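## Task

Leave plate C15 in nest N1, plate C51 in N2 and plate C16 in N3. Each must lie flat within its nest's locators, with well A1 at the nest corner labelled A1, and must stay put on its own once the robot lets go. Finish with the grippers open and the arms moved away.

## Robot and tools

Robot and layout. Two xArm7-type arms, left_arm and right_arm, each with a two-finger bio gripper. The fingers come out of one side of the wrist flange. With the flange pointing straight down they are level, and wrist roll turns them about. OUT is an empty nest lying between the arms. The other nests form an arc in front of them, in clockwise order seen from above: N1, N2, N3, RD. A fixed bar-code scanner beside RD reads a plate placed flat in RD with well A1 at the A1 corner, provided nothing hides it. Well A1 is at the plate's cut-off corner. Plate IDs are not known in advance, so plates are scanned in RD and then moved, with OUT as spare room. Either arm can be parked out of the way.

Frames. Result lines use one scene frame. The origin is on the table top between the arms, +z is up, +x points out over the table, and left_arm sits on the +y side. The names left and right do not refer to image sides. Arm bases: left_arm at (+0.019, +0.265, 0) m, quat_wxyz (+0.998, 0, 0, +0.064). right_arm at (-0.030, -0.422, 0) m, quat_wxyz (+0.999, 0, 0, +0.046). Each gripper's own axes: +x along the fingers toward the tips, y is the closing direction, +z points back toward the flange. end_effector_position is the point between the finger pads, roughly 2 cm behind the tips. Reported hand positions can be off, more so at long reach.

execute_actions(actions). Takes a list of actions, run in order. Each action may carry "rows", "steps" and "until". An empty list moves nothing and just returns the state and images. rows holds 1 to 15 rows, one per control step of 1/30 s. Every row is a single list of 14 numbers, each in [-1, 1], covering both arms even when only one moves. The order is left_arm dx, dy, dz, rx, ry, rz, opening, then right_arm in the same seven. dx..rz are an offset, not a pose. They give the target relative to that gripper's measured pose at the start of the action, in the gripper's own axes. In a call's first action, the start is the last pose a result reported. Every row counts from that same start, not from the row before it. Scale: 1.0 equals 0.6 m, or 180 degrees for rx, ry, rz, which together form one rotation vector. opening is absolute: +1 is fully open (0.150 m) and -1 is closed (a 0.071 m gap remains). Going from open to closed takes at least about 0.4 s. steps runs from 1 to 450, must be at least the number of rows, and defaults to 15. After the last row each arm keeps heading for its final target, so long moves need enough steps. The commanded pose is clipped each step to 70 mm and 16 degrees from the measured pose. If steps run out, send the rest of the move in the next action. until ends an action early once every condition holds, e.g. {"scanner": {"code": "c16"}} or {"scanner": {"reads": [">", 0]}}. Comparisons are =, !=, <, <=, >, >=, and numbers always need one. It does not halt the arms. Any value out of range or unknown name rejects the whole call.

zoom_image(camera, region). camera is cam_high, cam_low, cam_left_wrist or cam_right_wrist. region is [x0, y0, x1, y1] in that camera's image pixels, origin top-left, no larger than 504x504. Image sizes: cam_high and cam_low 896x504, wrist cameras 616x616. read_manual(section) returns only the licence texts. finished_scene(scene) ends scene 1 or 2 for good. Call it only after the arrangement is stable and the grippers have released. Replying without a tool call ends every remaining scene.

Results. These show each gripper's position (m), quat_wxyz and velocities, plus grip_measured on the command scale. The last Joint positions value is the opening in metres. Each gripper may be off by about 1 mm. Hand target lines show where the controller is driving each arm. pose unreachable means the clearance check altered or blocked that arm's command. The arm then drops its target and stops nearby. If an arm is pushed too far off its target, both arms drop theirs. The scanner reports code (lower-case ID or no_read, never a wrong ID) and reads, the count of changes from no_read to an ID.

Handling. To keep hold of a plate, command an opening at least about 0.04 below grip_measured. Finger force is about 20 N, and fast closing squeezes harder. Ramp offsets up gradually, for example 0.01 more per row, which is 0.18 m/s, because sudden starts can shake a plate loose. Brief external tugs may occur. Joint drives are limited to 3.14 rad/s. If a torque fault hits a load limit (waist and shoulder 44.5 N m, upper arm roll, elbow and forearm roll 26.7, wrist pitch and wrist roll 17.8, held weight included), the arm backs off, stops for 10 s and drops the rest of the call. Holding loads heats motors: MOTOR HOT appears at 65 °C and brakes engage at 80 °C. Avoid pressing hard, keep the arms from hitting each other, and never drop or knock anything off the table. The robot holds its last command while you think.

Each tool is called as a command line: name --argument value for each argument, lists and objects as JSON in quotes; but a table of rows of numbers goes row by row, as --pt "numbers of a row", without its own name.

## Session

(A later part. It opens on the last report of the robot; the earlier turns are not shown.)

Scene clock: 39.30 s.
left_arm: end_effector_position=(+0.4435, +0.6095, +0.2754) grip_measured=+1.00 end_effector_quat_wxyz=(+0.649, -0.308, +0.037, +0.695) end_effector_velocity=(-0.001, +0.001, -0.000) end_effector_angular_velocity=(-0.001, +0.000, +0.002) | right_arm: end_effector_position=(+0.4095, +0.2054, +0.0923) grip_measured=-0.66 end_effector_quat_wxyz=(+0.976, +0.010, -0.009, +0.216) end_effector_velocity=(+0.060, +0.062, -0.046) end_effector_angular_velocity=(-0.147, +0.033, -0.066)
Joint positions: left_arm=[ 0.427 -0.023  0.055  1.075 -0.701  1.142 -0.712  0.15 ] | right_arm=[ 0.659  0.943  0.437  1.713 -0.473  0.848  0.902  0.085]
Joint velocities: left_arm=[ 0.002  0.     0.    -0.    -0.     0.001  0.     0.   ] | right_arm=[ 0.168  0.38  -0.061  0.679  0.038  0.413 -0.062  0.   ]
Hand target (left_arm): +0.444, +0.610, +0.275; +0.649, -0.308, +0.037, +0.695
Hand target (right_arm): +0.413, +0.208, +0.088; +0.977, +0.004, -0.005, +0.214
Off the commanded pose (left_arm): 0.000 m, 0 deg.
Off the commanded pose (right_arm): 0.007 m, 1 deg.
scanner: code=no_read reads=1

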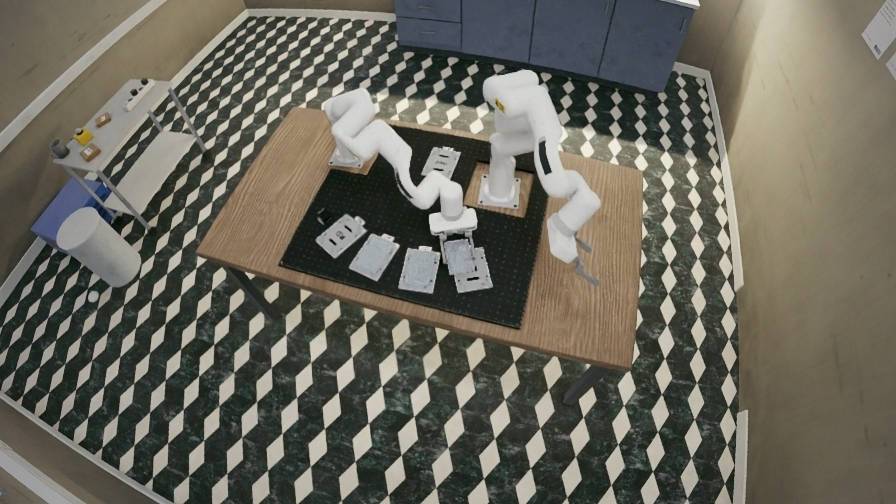

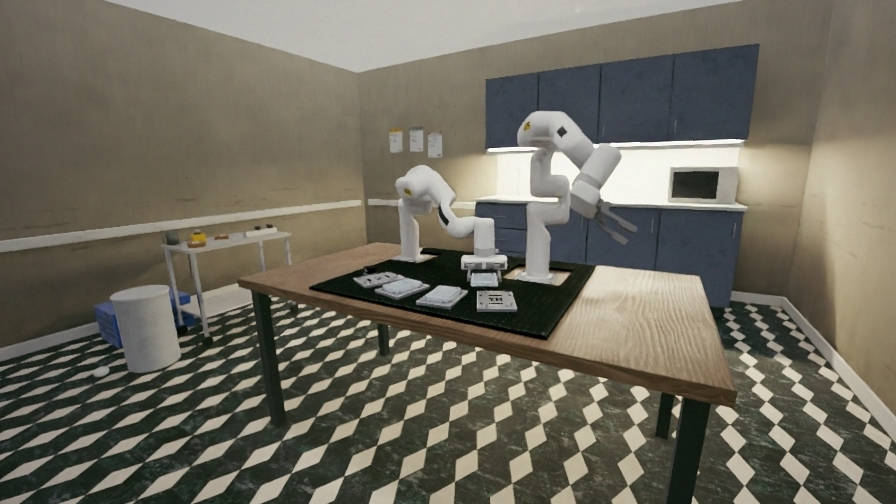

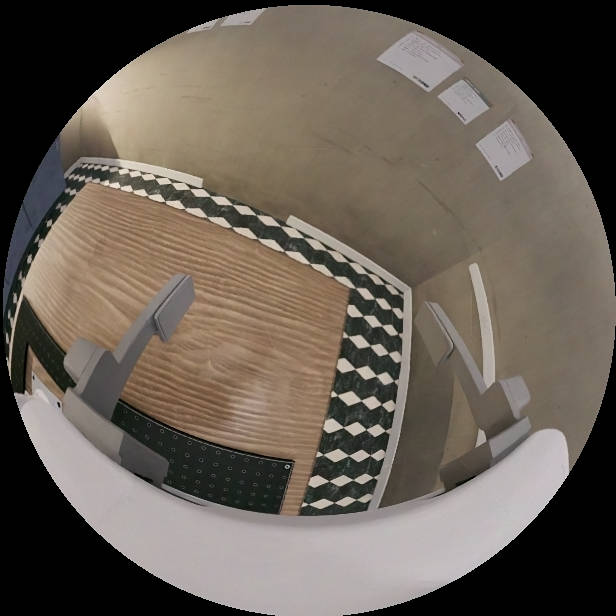

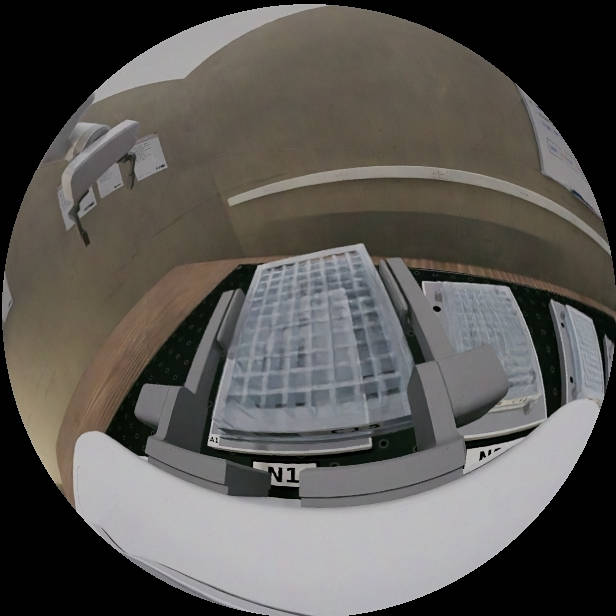

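execute_actions --actions '[{"rows":[[0,0,0,0,0,0,1,0.008,0.008,-0.006,-0.002,0.003,0.001,-0.8],[0,0,0,0,0,0,1,0.012,0.014,-0.009,-0.003,0.004,0.002,-0.8],[0,0,0,0,0,0,1,0.016,0.022,-0.013,-0.004,0.005,0.003,-0.8],[0,0,0,0,0,0,1,0.021,0.031,-0.018,-0.005,0.007,0.004,-0.8],[0,0,0,0,0,0,1,0.026,0.04,-0.024,-0.005,0.007,0.005,-0.8],[0,0,0,0,0,0,1,0.03,0.048,-0.031,-0.005,0.007,0.006,-0.8],[0,0,0,0,0,0,1,0.033,0.055,-0.039,-0.005,0.007,0.007,-0.8],[0,0,0,0,0,0,1,0.035,0.06,-0.047,-0.005,0.007,0.0077,-0.8],[0,0,0,0,0,0,1,0.0355,0.0618,-0.055,-0.005,0.007,0.0077,-0.8],[0,0,0,0,0,0,1,0.0355,0.0618,-0.062,-0.005,0.007,0.0077,-0.8],[0,0,0,0,0,0,1,0.0355,0.0618,-0.067,-0.005,0.007,0.0077,-0.8],[0,0,0,0,0,0,1,0.0355,0.0618,-0.0707,-0.005,0.007,0.0077,-0.8]],"steps":22}]'

Scene clock: 40.40 s.
left_arm: end_effector_position=(+0.4435, +0.6095, +0.2754) grip_measured=+1.00 end_effector_quat_wxyz=(+0.649, -0.308, +0.037, +0.695) end_effector_velocity=(-0.000, +0.001, -0.001) end_effector_angular_velocity=(-0.000, +0.002, +0.001) | right_arm: end_effector_position=(+0.4147, +0.2486, +0.0519) grip_measured=-0.66 end_effector_quat_wxyz=(+0.974, +0.000, -0.000, +0.227) end_effector_velocity=(-0.004, -0.001, -0.010) end_effector_angular_velocity=(-0.015, +0.008, +0.005)
Joint positions: left_arm=[ 0.427 -0.023  0.055  1.075 -0.701  1.142 -0.712  0.15 ] | right_arm=[ 0.757  1.169  0.421  2.04  -0.476  0.961  0.852  0.085]
Joint velocities: left_arm=[ 0.001  0.002  0.     0.     0.001 -0.     0.     0.   ] | right_arm=[ 0.003  0.009 -0.002 -0.003 -0.     0.005 -0.001  0.   ]
Hand target (left_arm): +0.444, +0.610, +0.275; +0.649, -0.308, +0.037, +0.695
Hand target (right_arm): +0.414, +0.248, +0.051; +0.974, -0.000, +0.000, +0.227
Off the commanded pose (left_arm): 0.000 m, 0 deg.
Off the commanded pose (right_arm): 0.001 m, 0 deg.
scanner: code=no_read reads=1

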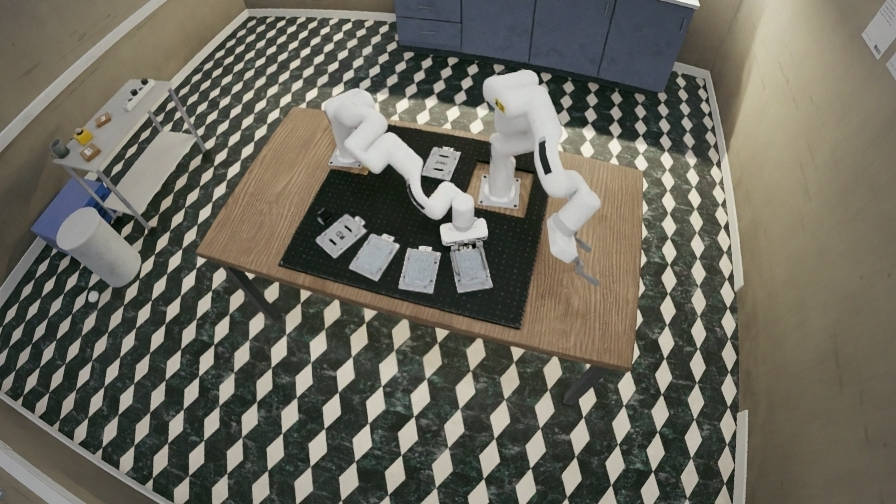

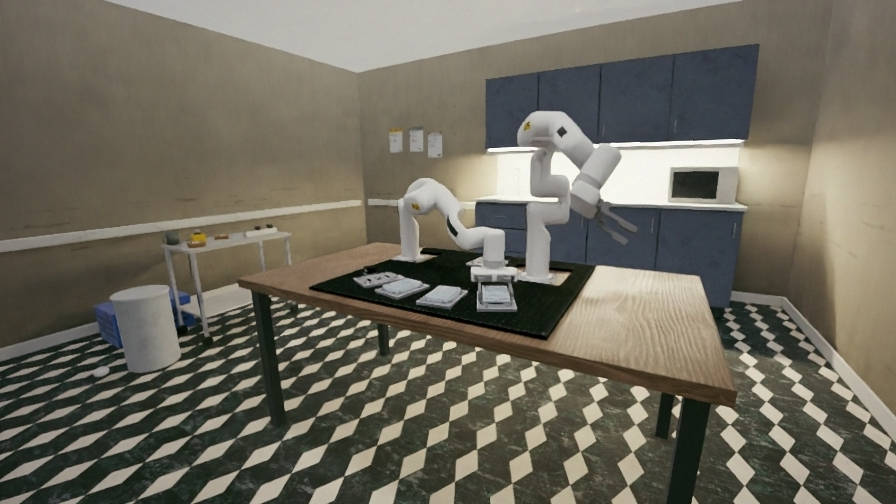

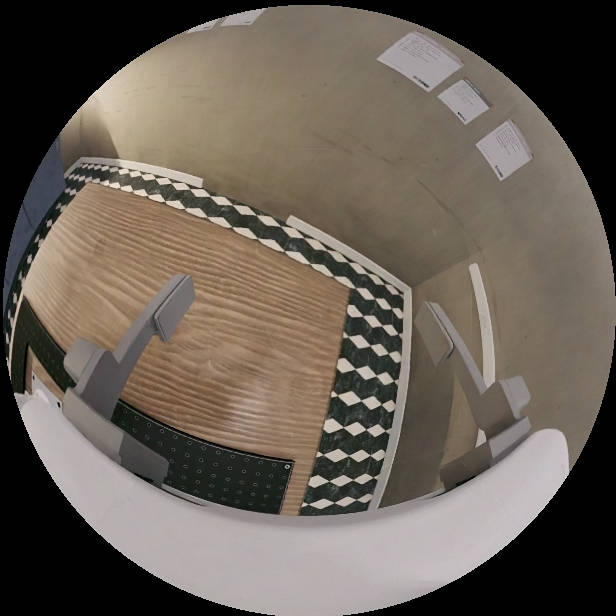

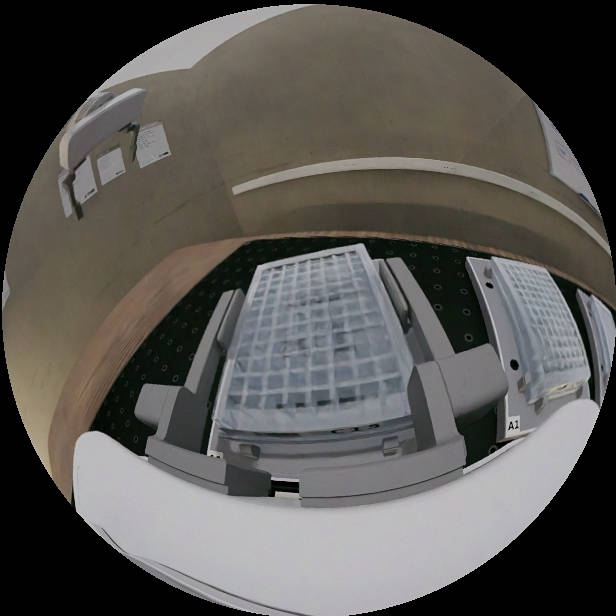

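execute_actions --actions '[{"rows":[[0,0,0,0,0,0,1,0,0.001,-0.002,0,0,0,-0.8],[0,0,0,0,0,0,1,0,0.002,-0.005,0,0,0,-0.8],[0,0,0,0,0,0,1,0,0.003,-0.008,0,0,0,-0.8],[0,0,0,0,0,0,1,0,0.003,-0.011,0,0,0,-0.8],[0,0,0,0,0,0,1,0,0.003,-0.014,0,0,0,-0.8],[0,0,0,0,0,0,1,0,0.003,-0.017,0,0,0,-0.8],[0,0,0,0,0,0,1,0,0.003,-0.02,0,0,0,-0.8],[0,0,0,0,0,0,1,0,0.003,-0.022,0,0,0,-0.8],[0,0,0,0,0,0,1,0,0.003,-0.024,0,0,0,-0.8],[0,0,0,0,0,0,1,0,0.003,-0.0257,0,0,0,-0.8]],"steps":18}]'

Scene clock: 41.17 s.
left_arm: end_effector_position=(+0.4435, +0.6095, +0.2754) grip_measured=+1.00 end_effector_quat_wxyz=(+0.649, -0.308, +0.037, +0.695) end_effector_velocity=(+0.000, -0.000, +0.000) end_effector_angular_velocity=(+0.000, -0.000, -0.001) | right_arm: end_effector_position=(+0.4148, +0.2501, +0.0383) grip_measured=-0.65 end_effector_quat_wxyz=(+0.974, +0.001, -0.001, +0.226) end_effector_velocity=(+0.001, -0.000, -0.001) end_effector_angular_velocity=(-0.000, -0.000, -0.000)
Joint positions: left_arm=[ 0.427 -0.023  0.055  1.075 -0.701  1.142 -0.712  0.15 ] | right_arm=[ 0.767  1.204  0.414  2.068 -0.481  0.949  0.853  0.085]
Joint velocities: left_arm=[-0.    -0.001 -0.001 -0.    -0.    -0.     0.     0.   ] | right_arm=[-0.001  0.002  0.001  0.002 -0.002 -0.     0.     0.   ]
Hand target (left_arm): +0.444, +0.610, +0.275; +0.649, -0.308, +0.037, +0.695
Hand target (right_arm): +0.414, +0.250, +0.036; +0.974, +0.000, -0.000, +0.227
Off the commanded pose (left_arm): 0.000 m, 0 deg.
Off the commanded pose (right_arm): 0.002 m, 0 deg.
scanner: code=no_read reads=1

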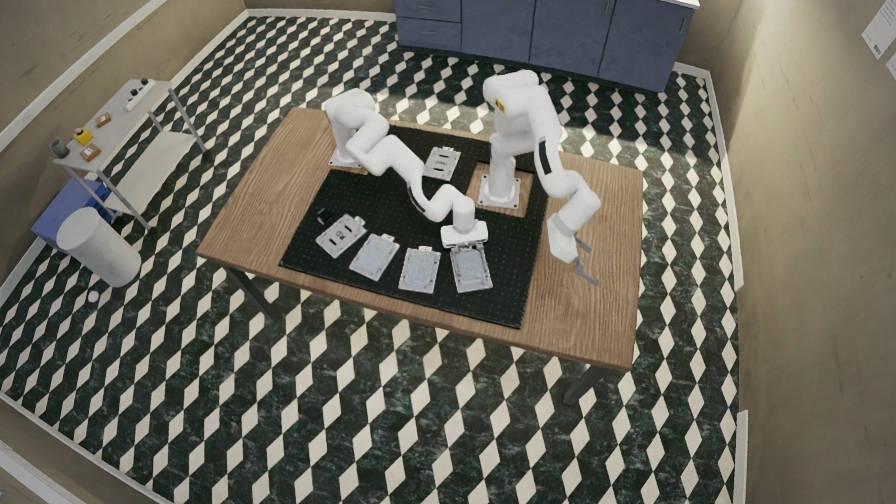

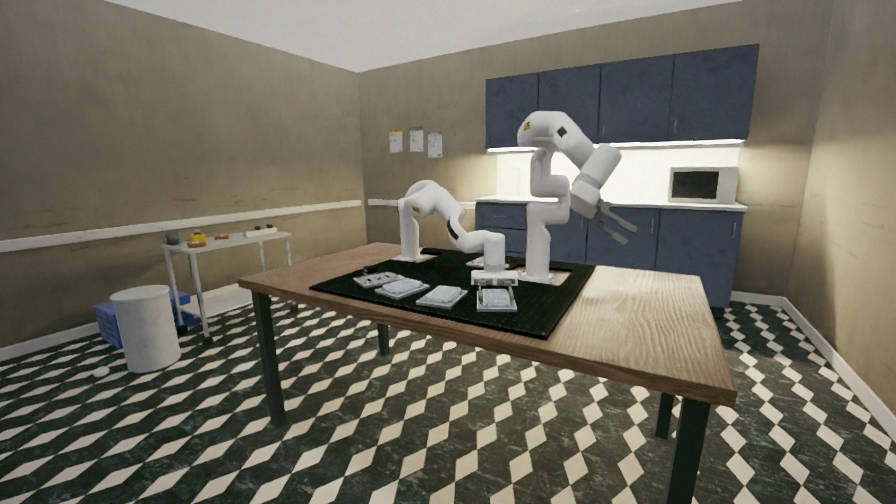

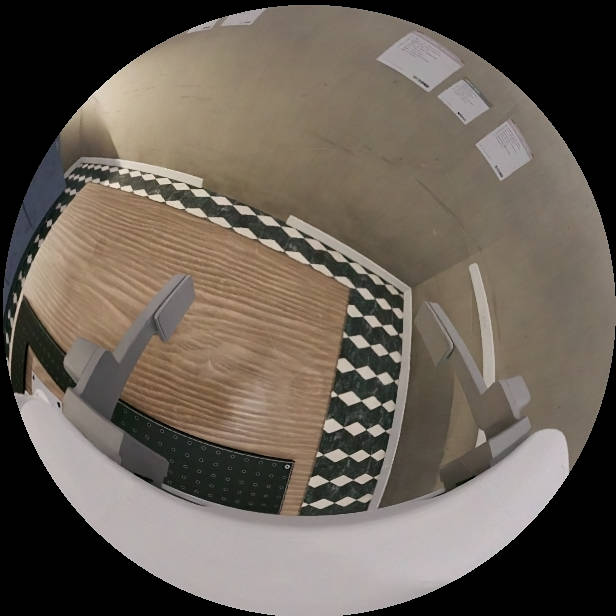

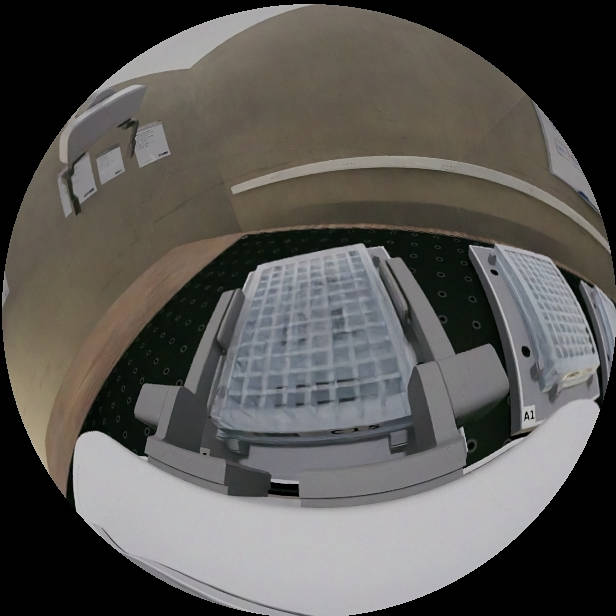

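execute_actions --actions '[{"rows":[[0,0,0,0,0,0,1,0,0,0,0,0,0,-0.62],[0,0,0,0,0,0,1,0,0,0,0,0,0,-0.52],[0,0,0,0,0,0,1,0,0,0,0,0,0,-0.42],[0,0,0,0,0,0,1,0,0,0,0,0,0,-0.3],[0,0,0,0,0,0,1,0,0,0,0,0,0,-0.2]],"steps":9},{"rows":[[0,0,0,0,0,0,1,0,0,0.006,0,0,0,-0.2],[0,0,0,0,0,0,1,0,0,0.016,0,0,0,-0.2],[0,0,0,0,0,0,1,0,0,0.028,0,0,0,-0.2],[0,0,0,0,0,0,1,0,0,0.042,0,0,0,-0.2],[0,0,0,0,0,0,1,0,0,0.056,0,0,0,-0.2],[0,0,0,0,0,0,1,-0.005,-0.005,0.07,0,0,0,-0.2],[0,0,0,0,0,0,1,-0.015,-0.02,0.085,0,0,0,-0.2],[0,0,0,0,0,0,1,-0.03,-0.04,0.1,0,0,0,-0.2],[0,0,0,0,0,0,1,-0.05,-0.07,0.115,0,0,0,-0.2],[0,0,0,0,0,0,1,-0.07,-0.1,0.13,0,0,0,-0.2],[0,0,0,0,0,0,1,-0.09,-0.13,0.145,0,0,0,-0.2],[0,0,0,0,0,0,1,-0.11,-0.16,0.16,0,0,0,-0.2],[0,0,0,0,0,0,1,-0.13,-0.19,0.17,0,0,0,-0.2],[0,0,0,0,0,0,1,-0.145,-0.21,0.18,0,0,0,-0.2],[0,0,0,0,0,0,1,-0.15,-0.22,0.185,0,0,0,-0.2]],"steps":24}]'

zoom_image --camera "cam_high" --region '[300, 200, 520, 320]'

zoom_image --camera "cam_low" --region '[340, 250, 540, 330]'

Scene clock: 42.67 s.
left_arm: end_effector_position=(+0.4435, +0.6095, +0.2754) grip_measured=+1.00 end_effector_quat_wxyz=(+0.649, -0.308, +0.037, +0.695) end_effector_velocity=(+0.001, -0.000, -0.000) end_effector_angular_velocity=(-0.000, +0.000, -0.001) | right_arm: end_effector_position=(+0.3952, +0.0978, +0.1445) grip_measured=-0.20 end_effector_quat_wxyz=(+0.976, -0.015, +0.002, +0.217) end_effector_velocity=(-0.066, -0.088, +0.076) end_effector_angular_velocity=(+0.337, -0.034, +0.246)
Joint positions: left_arm=[ 0.427 -0.023  0.055  1.075 -0.701  1.142 -0.712  0.15 ] | right_arm=[ 0.476  0.547  0.477  1.222 -0.372  0.785  0.82   0.103]
Joint velocities: left_arm=[-0.001  0.001  0.     0.    -0.    -0.001  0.     0.   ] | right_arm=[-0.35  -0.526  0.172 -0.791  0.172 -0.611 -0.378  0.   ]
Hand target (left_arm): +0.444, +0.610, +0.275; +0.649, -0.308, +0.037, +0.695
Hand target (right_arm): +0.391, +0.093, +0.148; +0.974, -0.003, -0.001, +0.226
Off the commanded pose (left_arm): 0.000 m, 0 deg.
Off the commanded pose (right_arm): 0.008 m, 2 deg.
scanner: code=no_read reads=1

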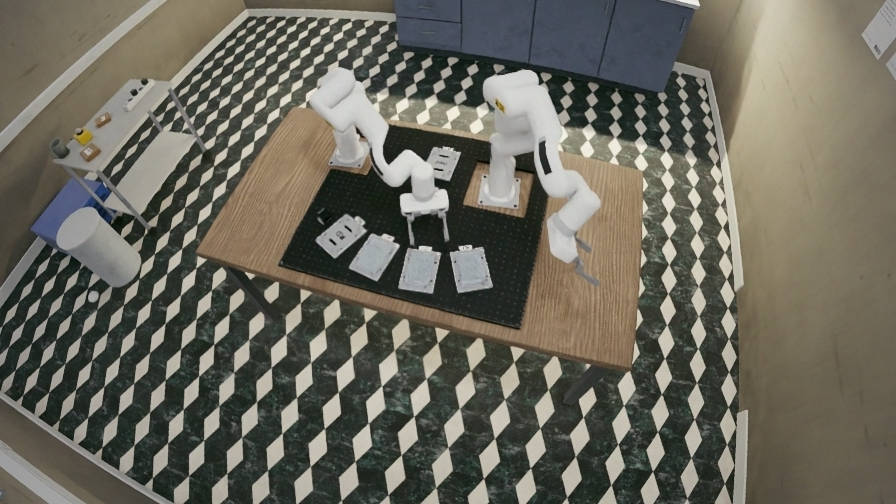

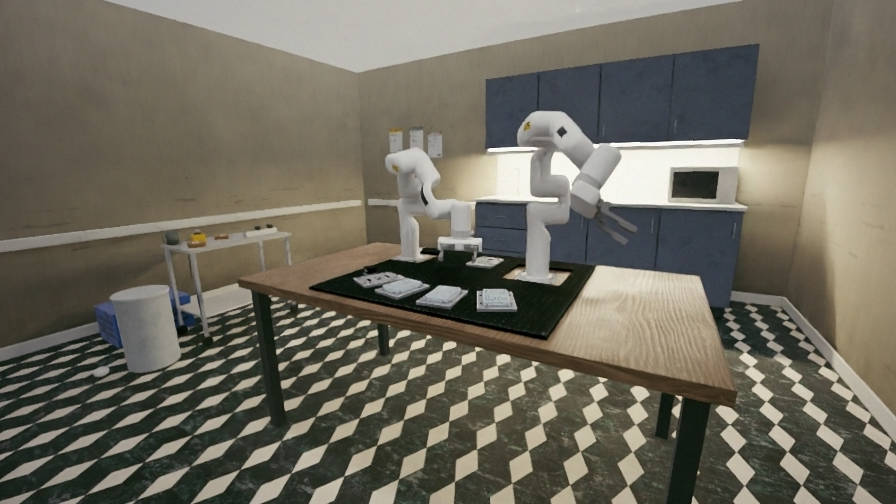

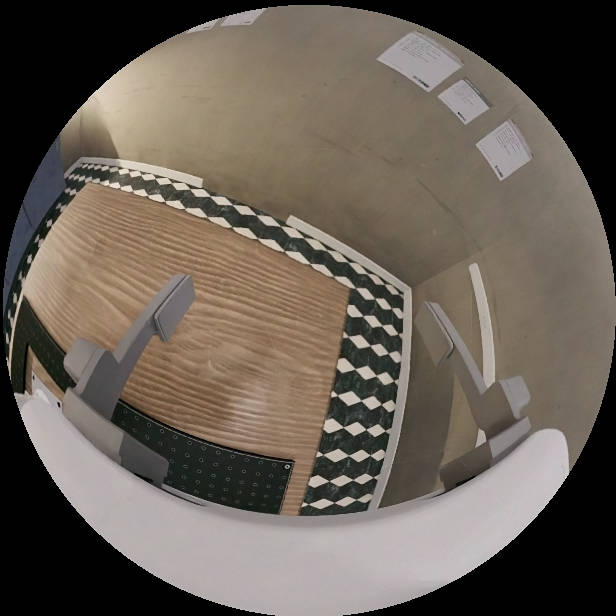

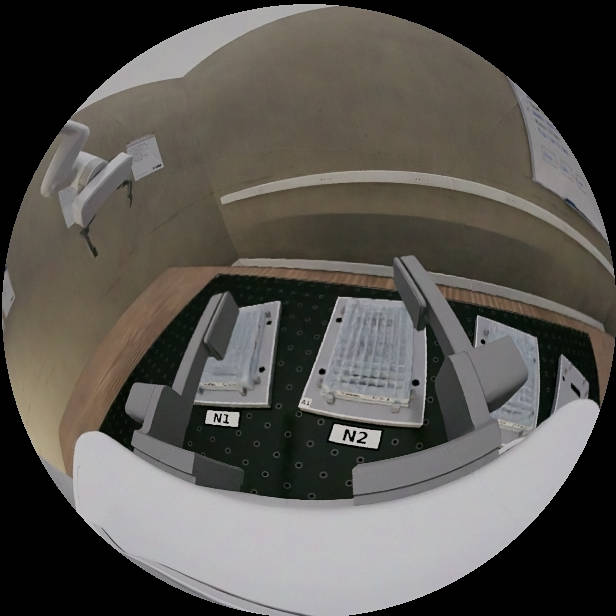

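Region (300, 200, 520, 320) of cam_high's 896x504 image, scaled by 2.291, with more detail than that image has; it fills the top 275 rows of this view, and the rest is white.

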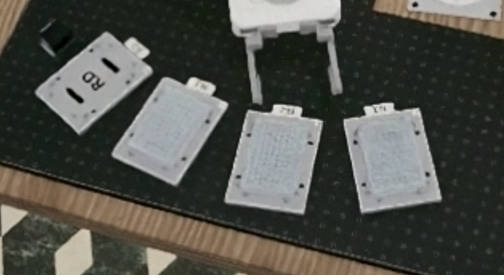

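Region (340, 250, 540, 330) of cam_low's 896x504 image, scaled by 2.520, with more detail than that image has; it fills the top 202 rows of this view, and the rest is white.

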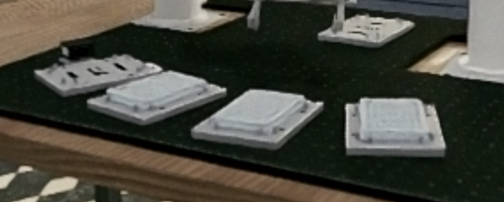

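All three plates look seated flat and the arm is clear, so I'm ending the scene.

finished_scene --scene 2

The scene is finished: the task was done.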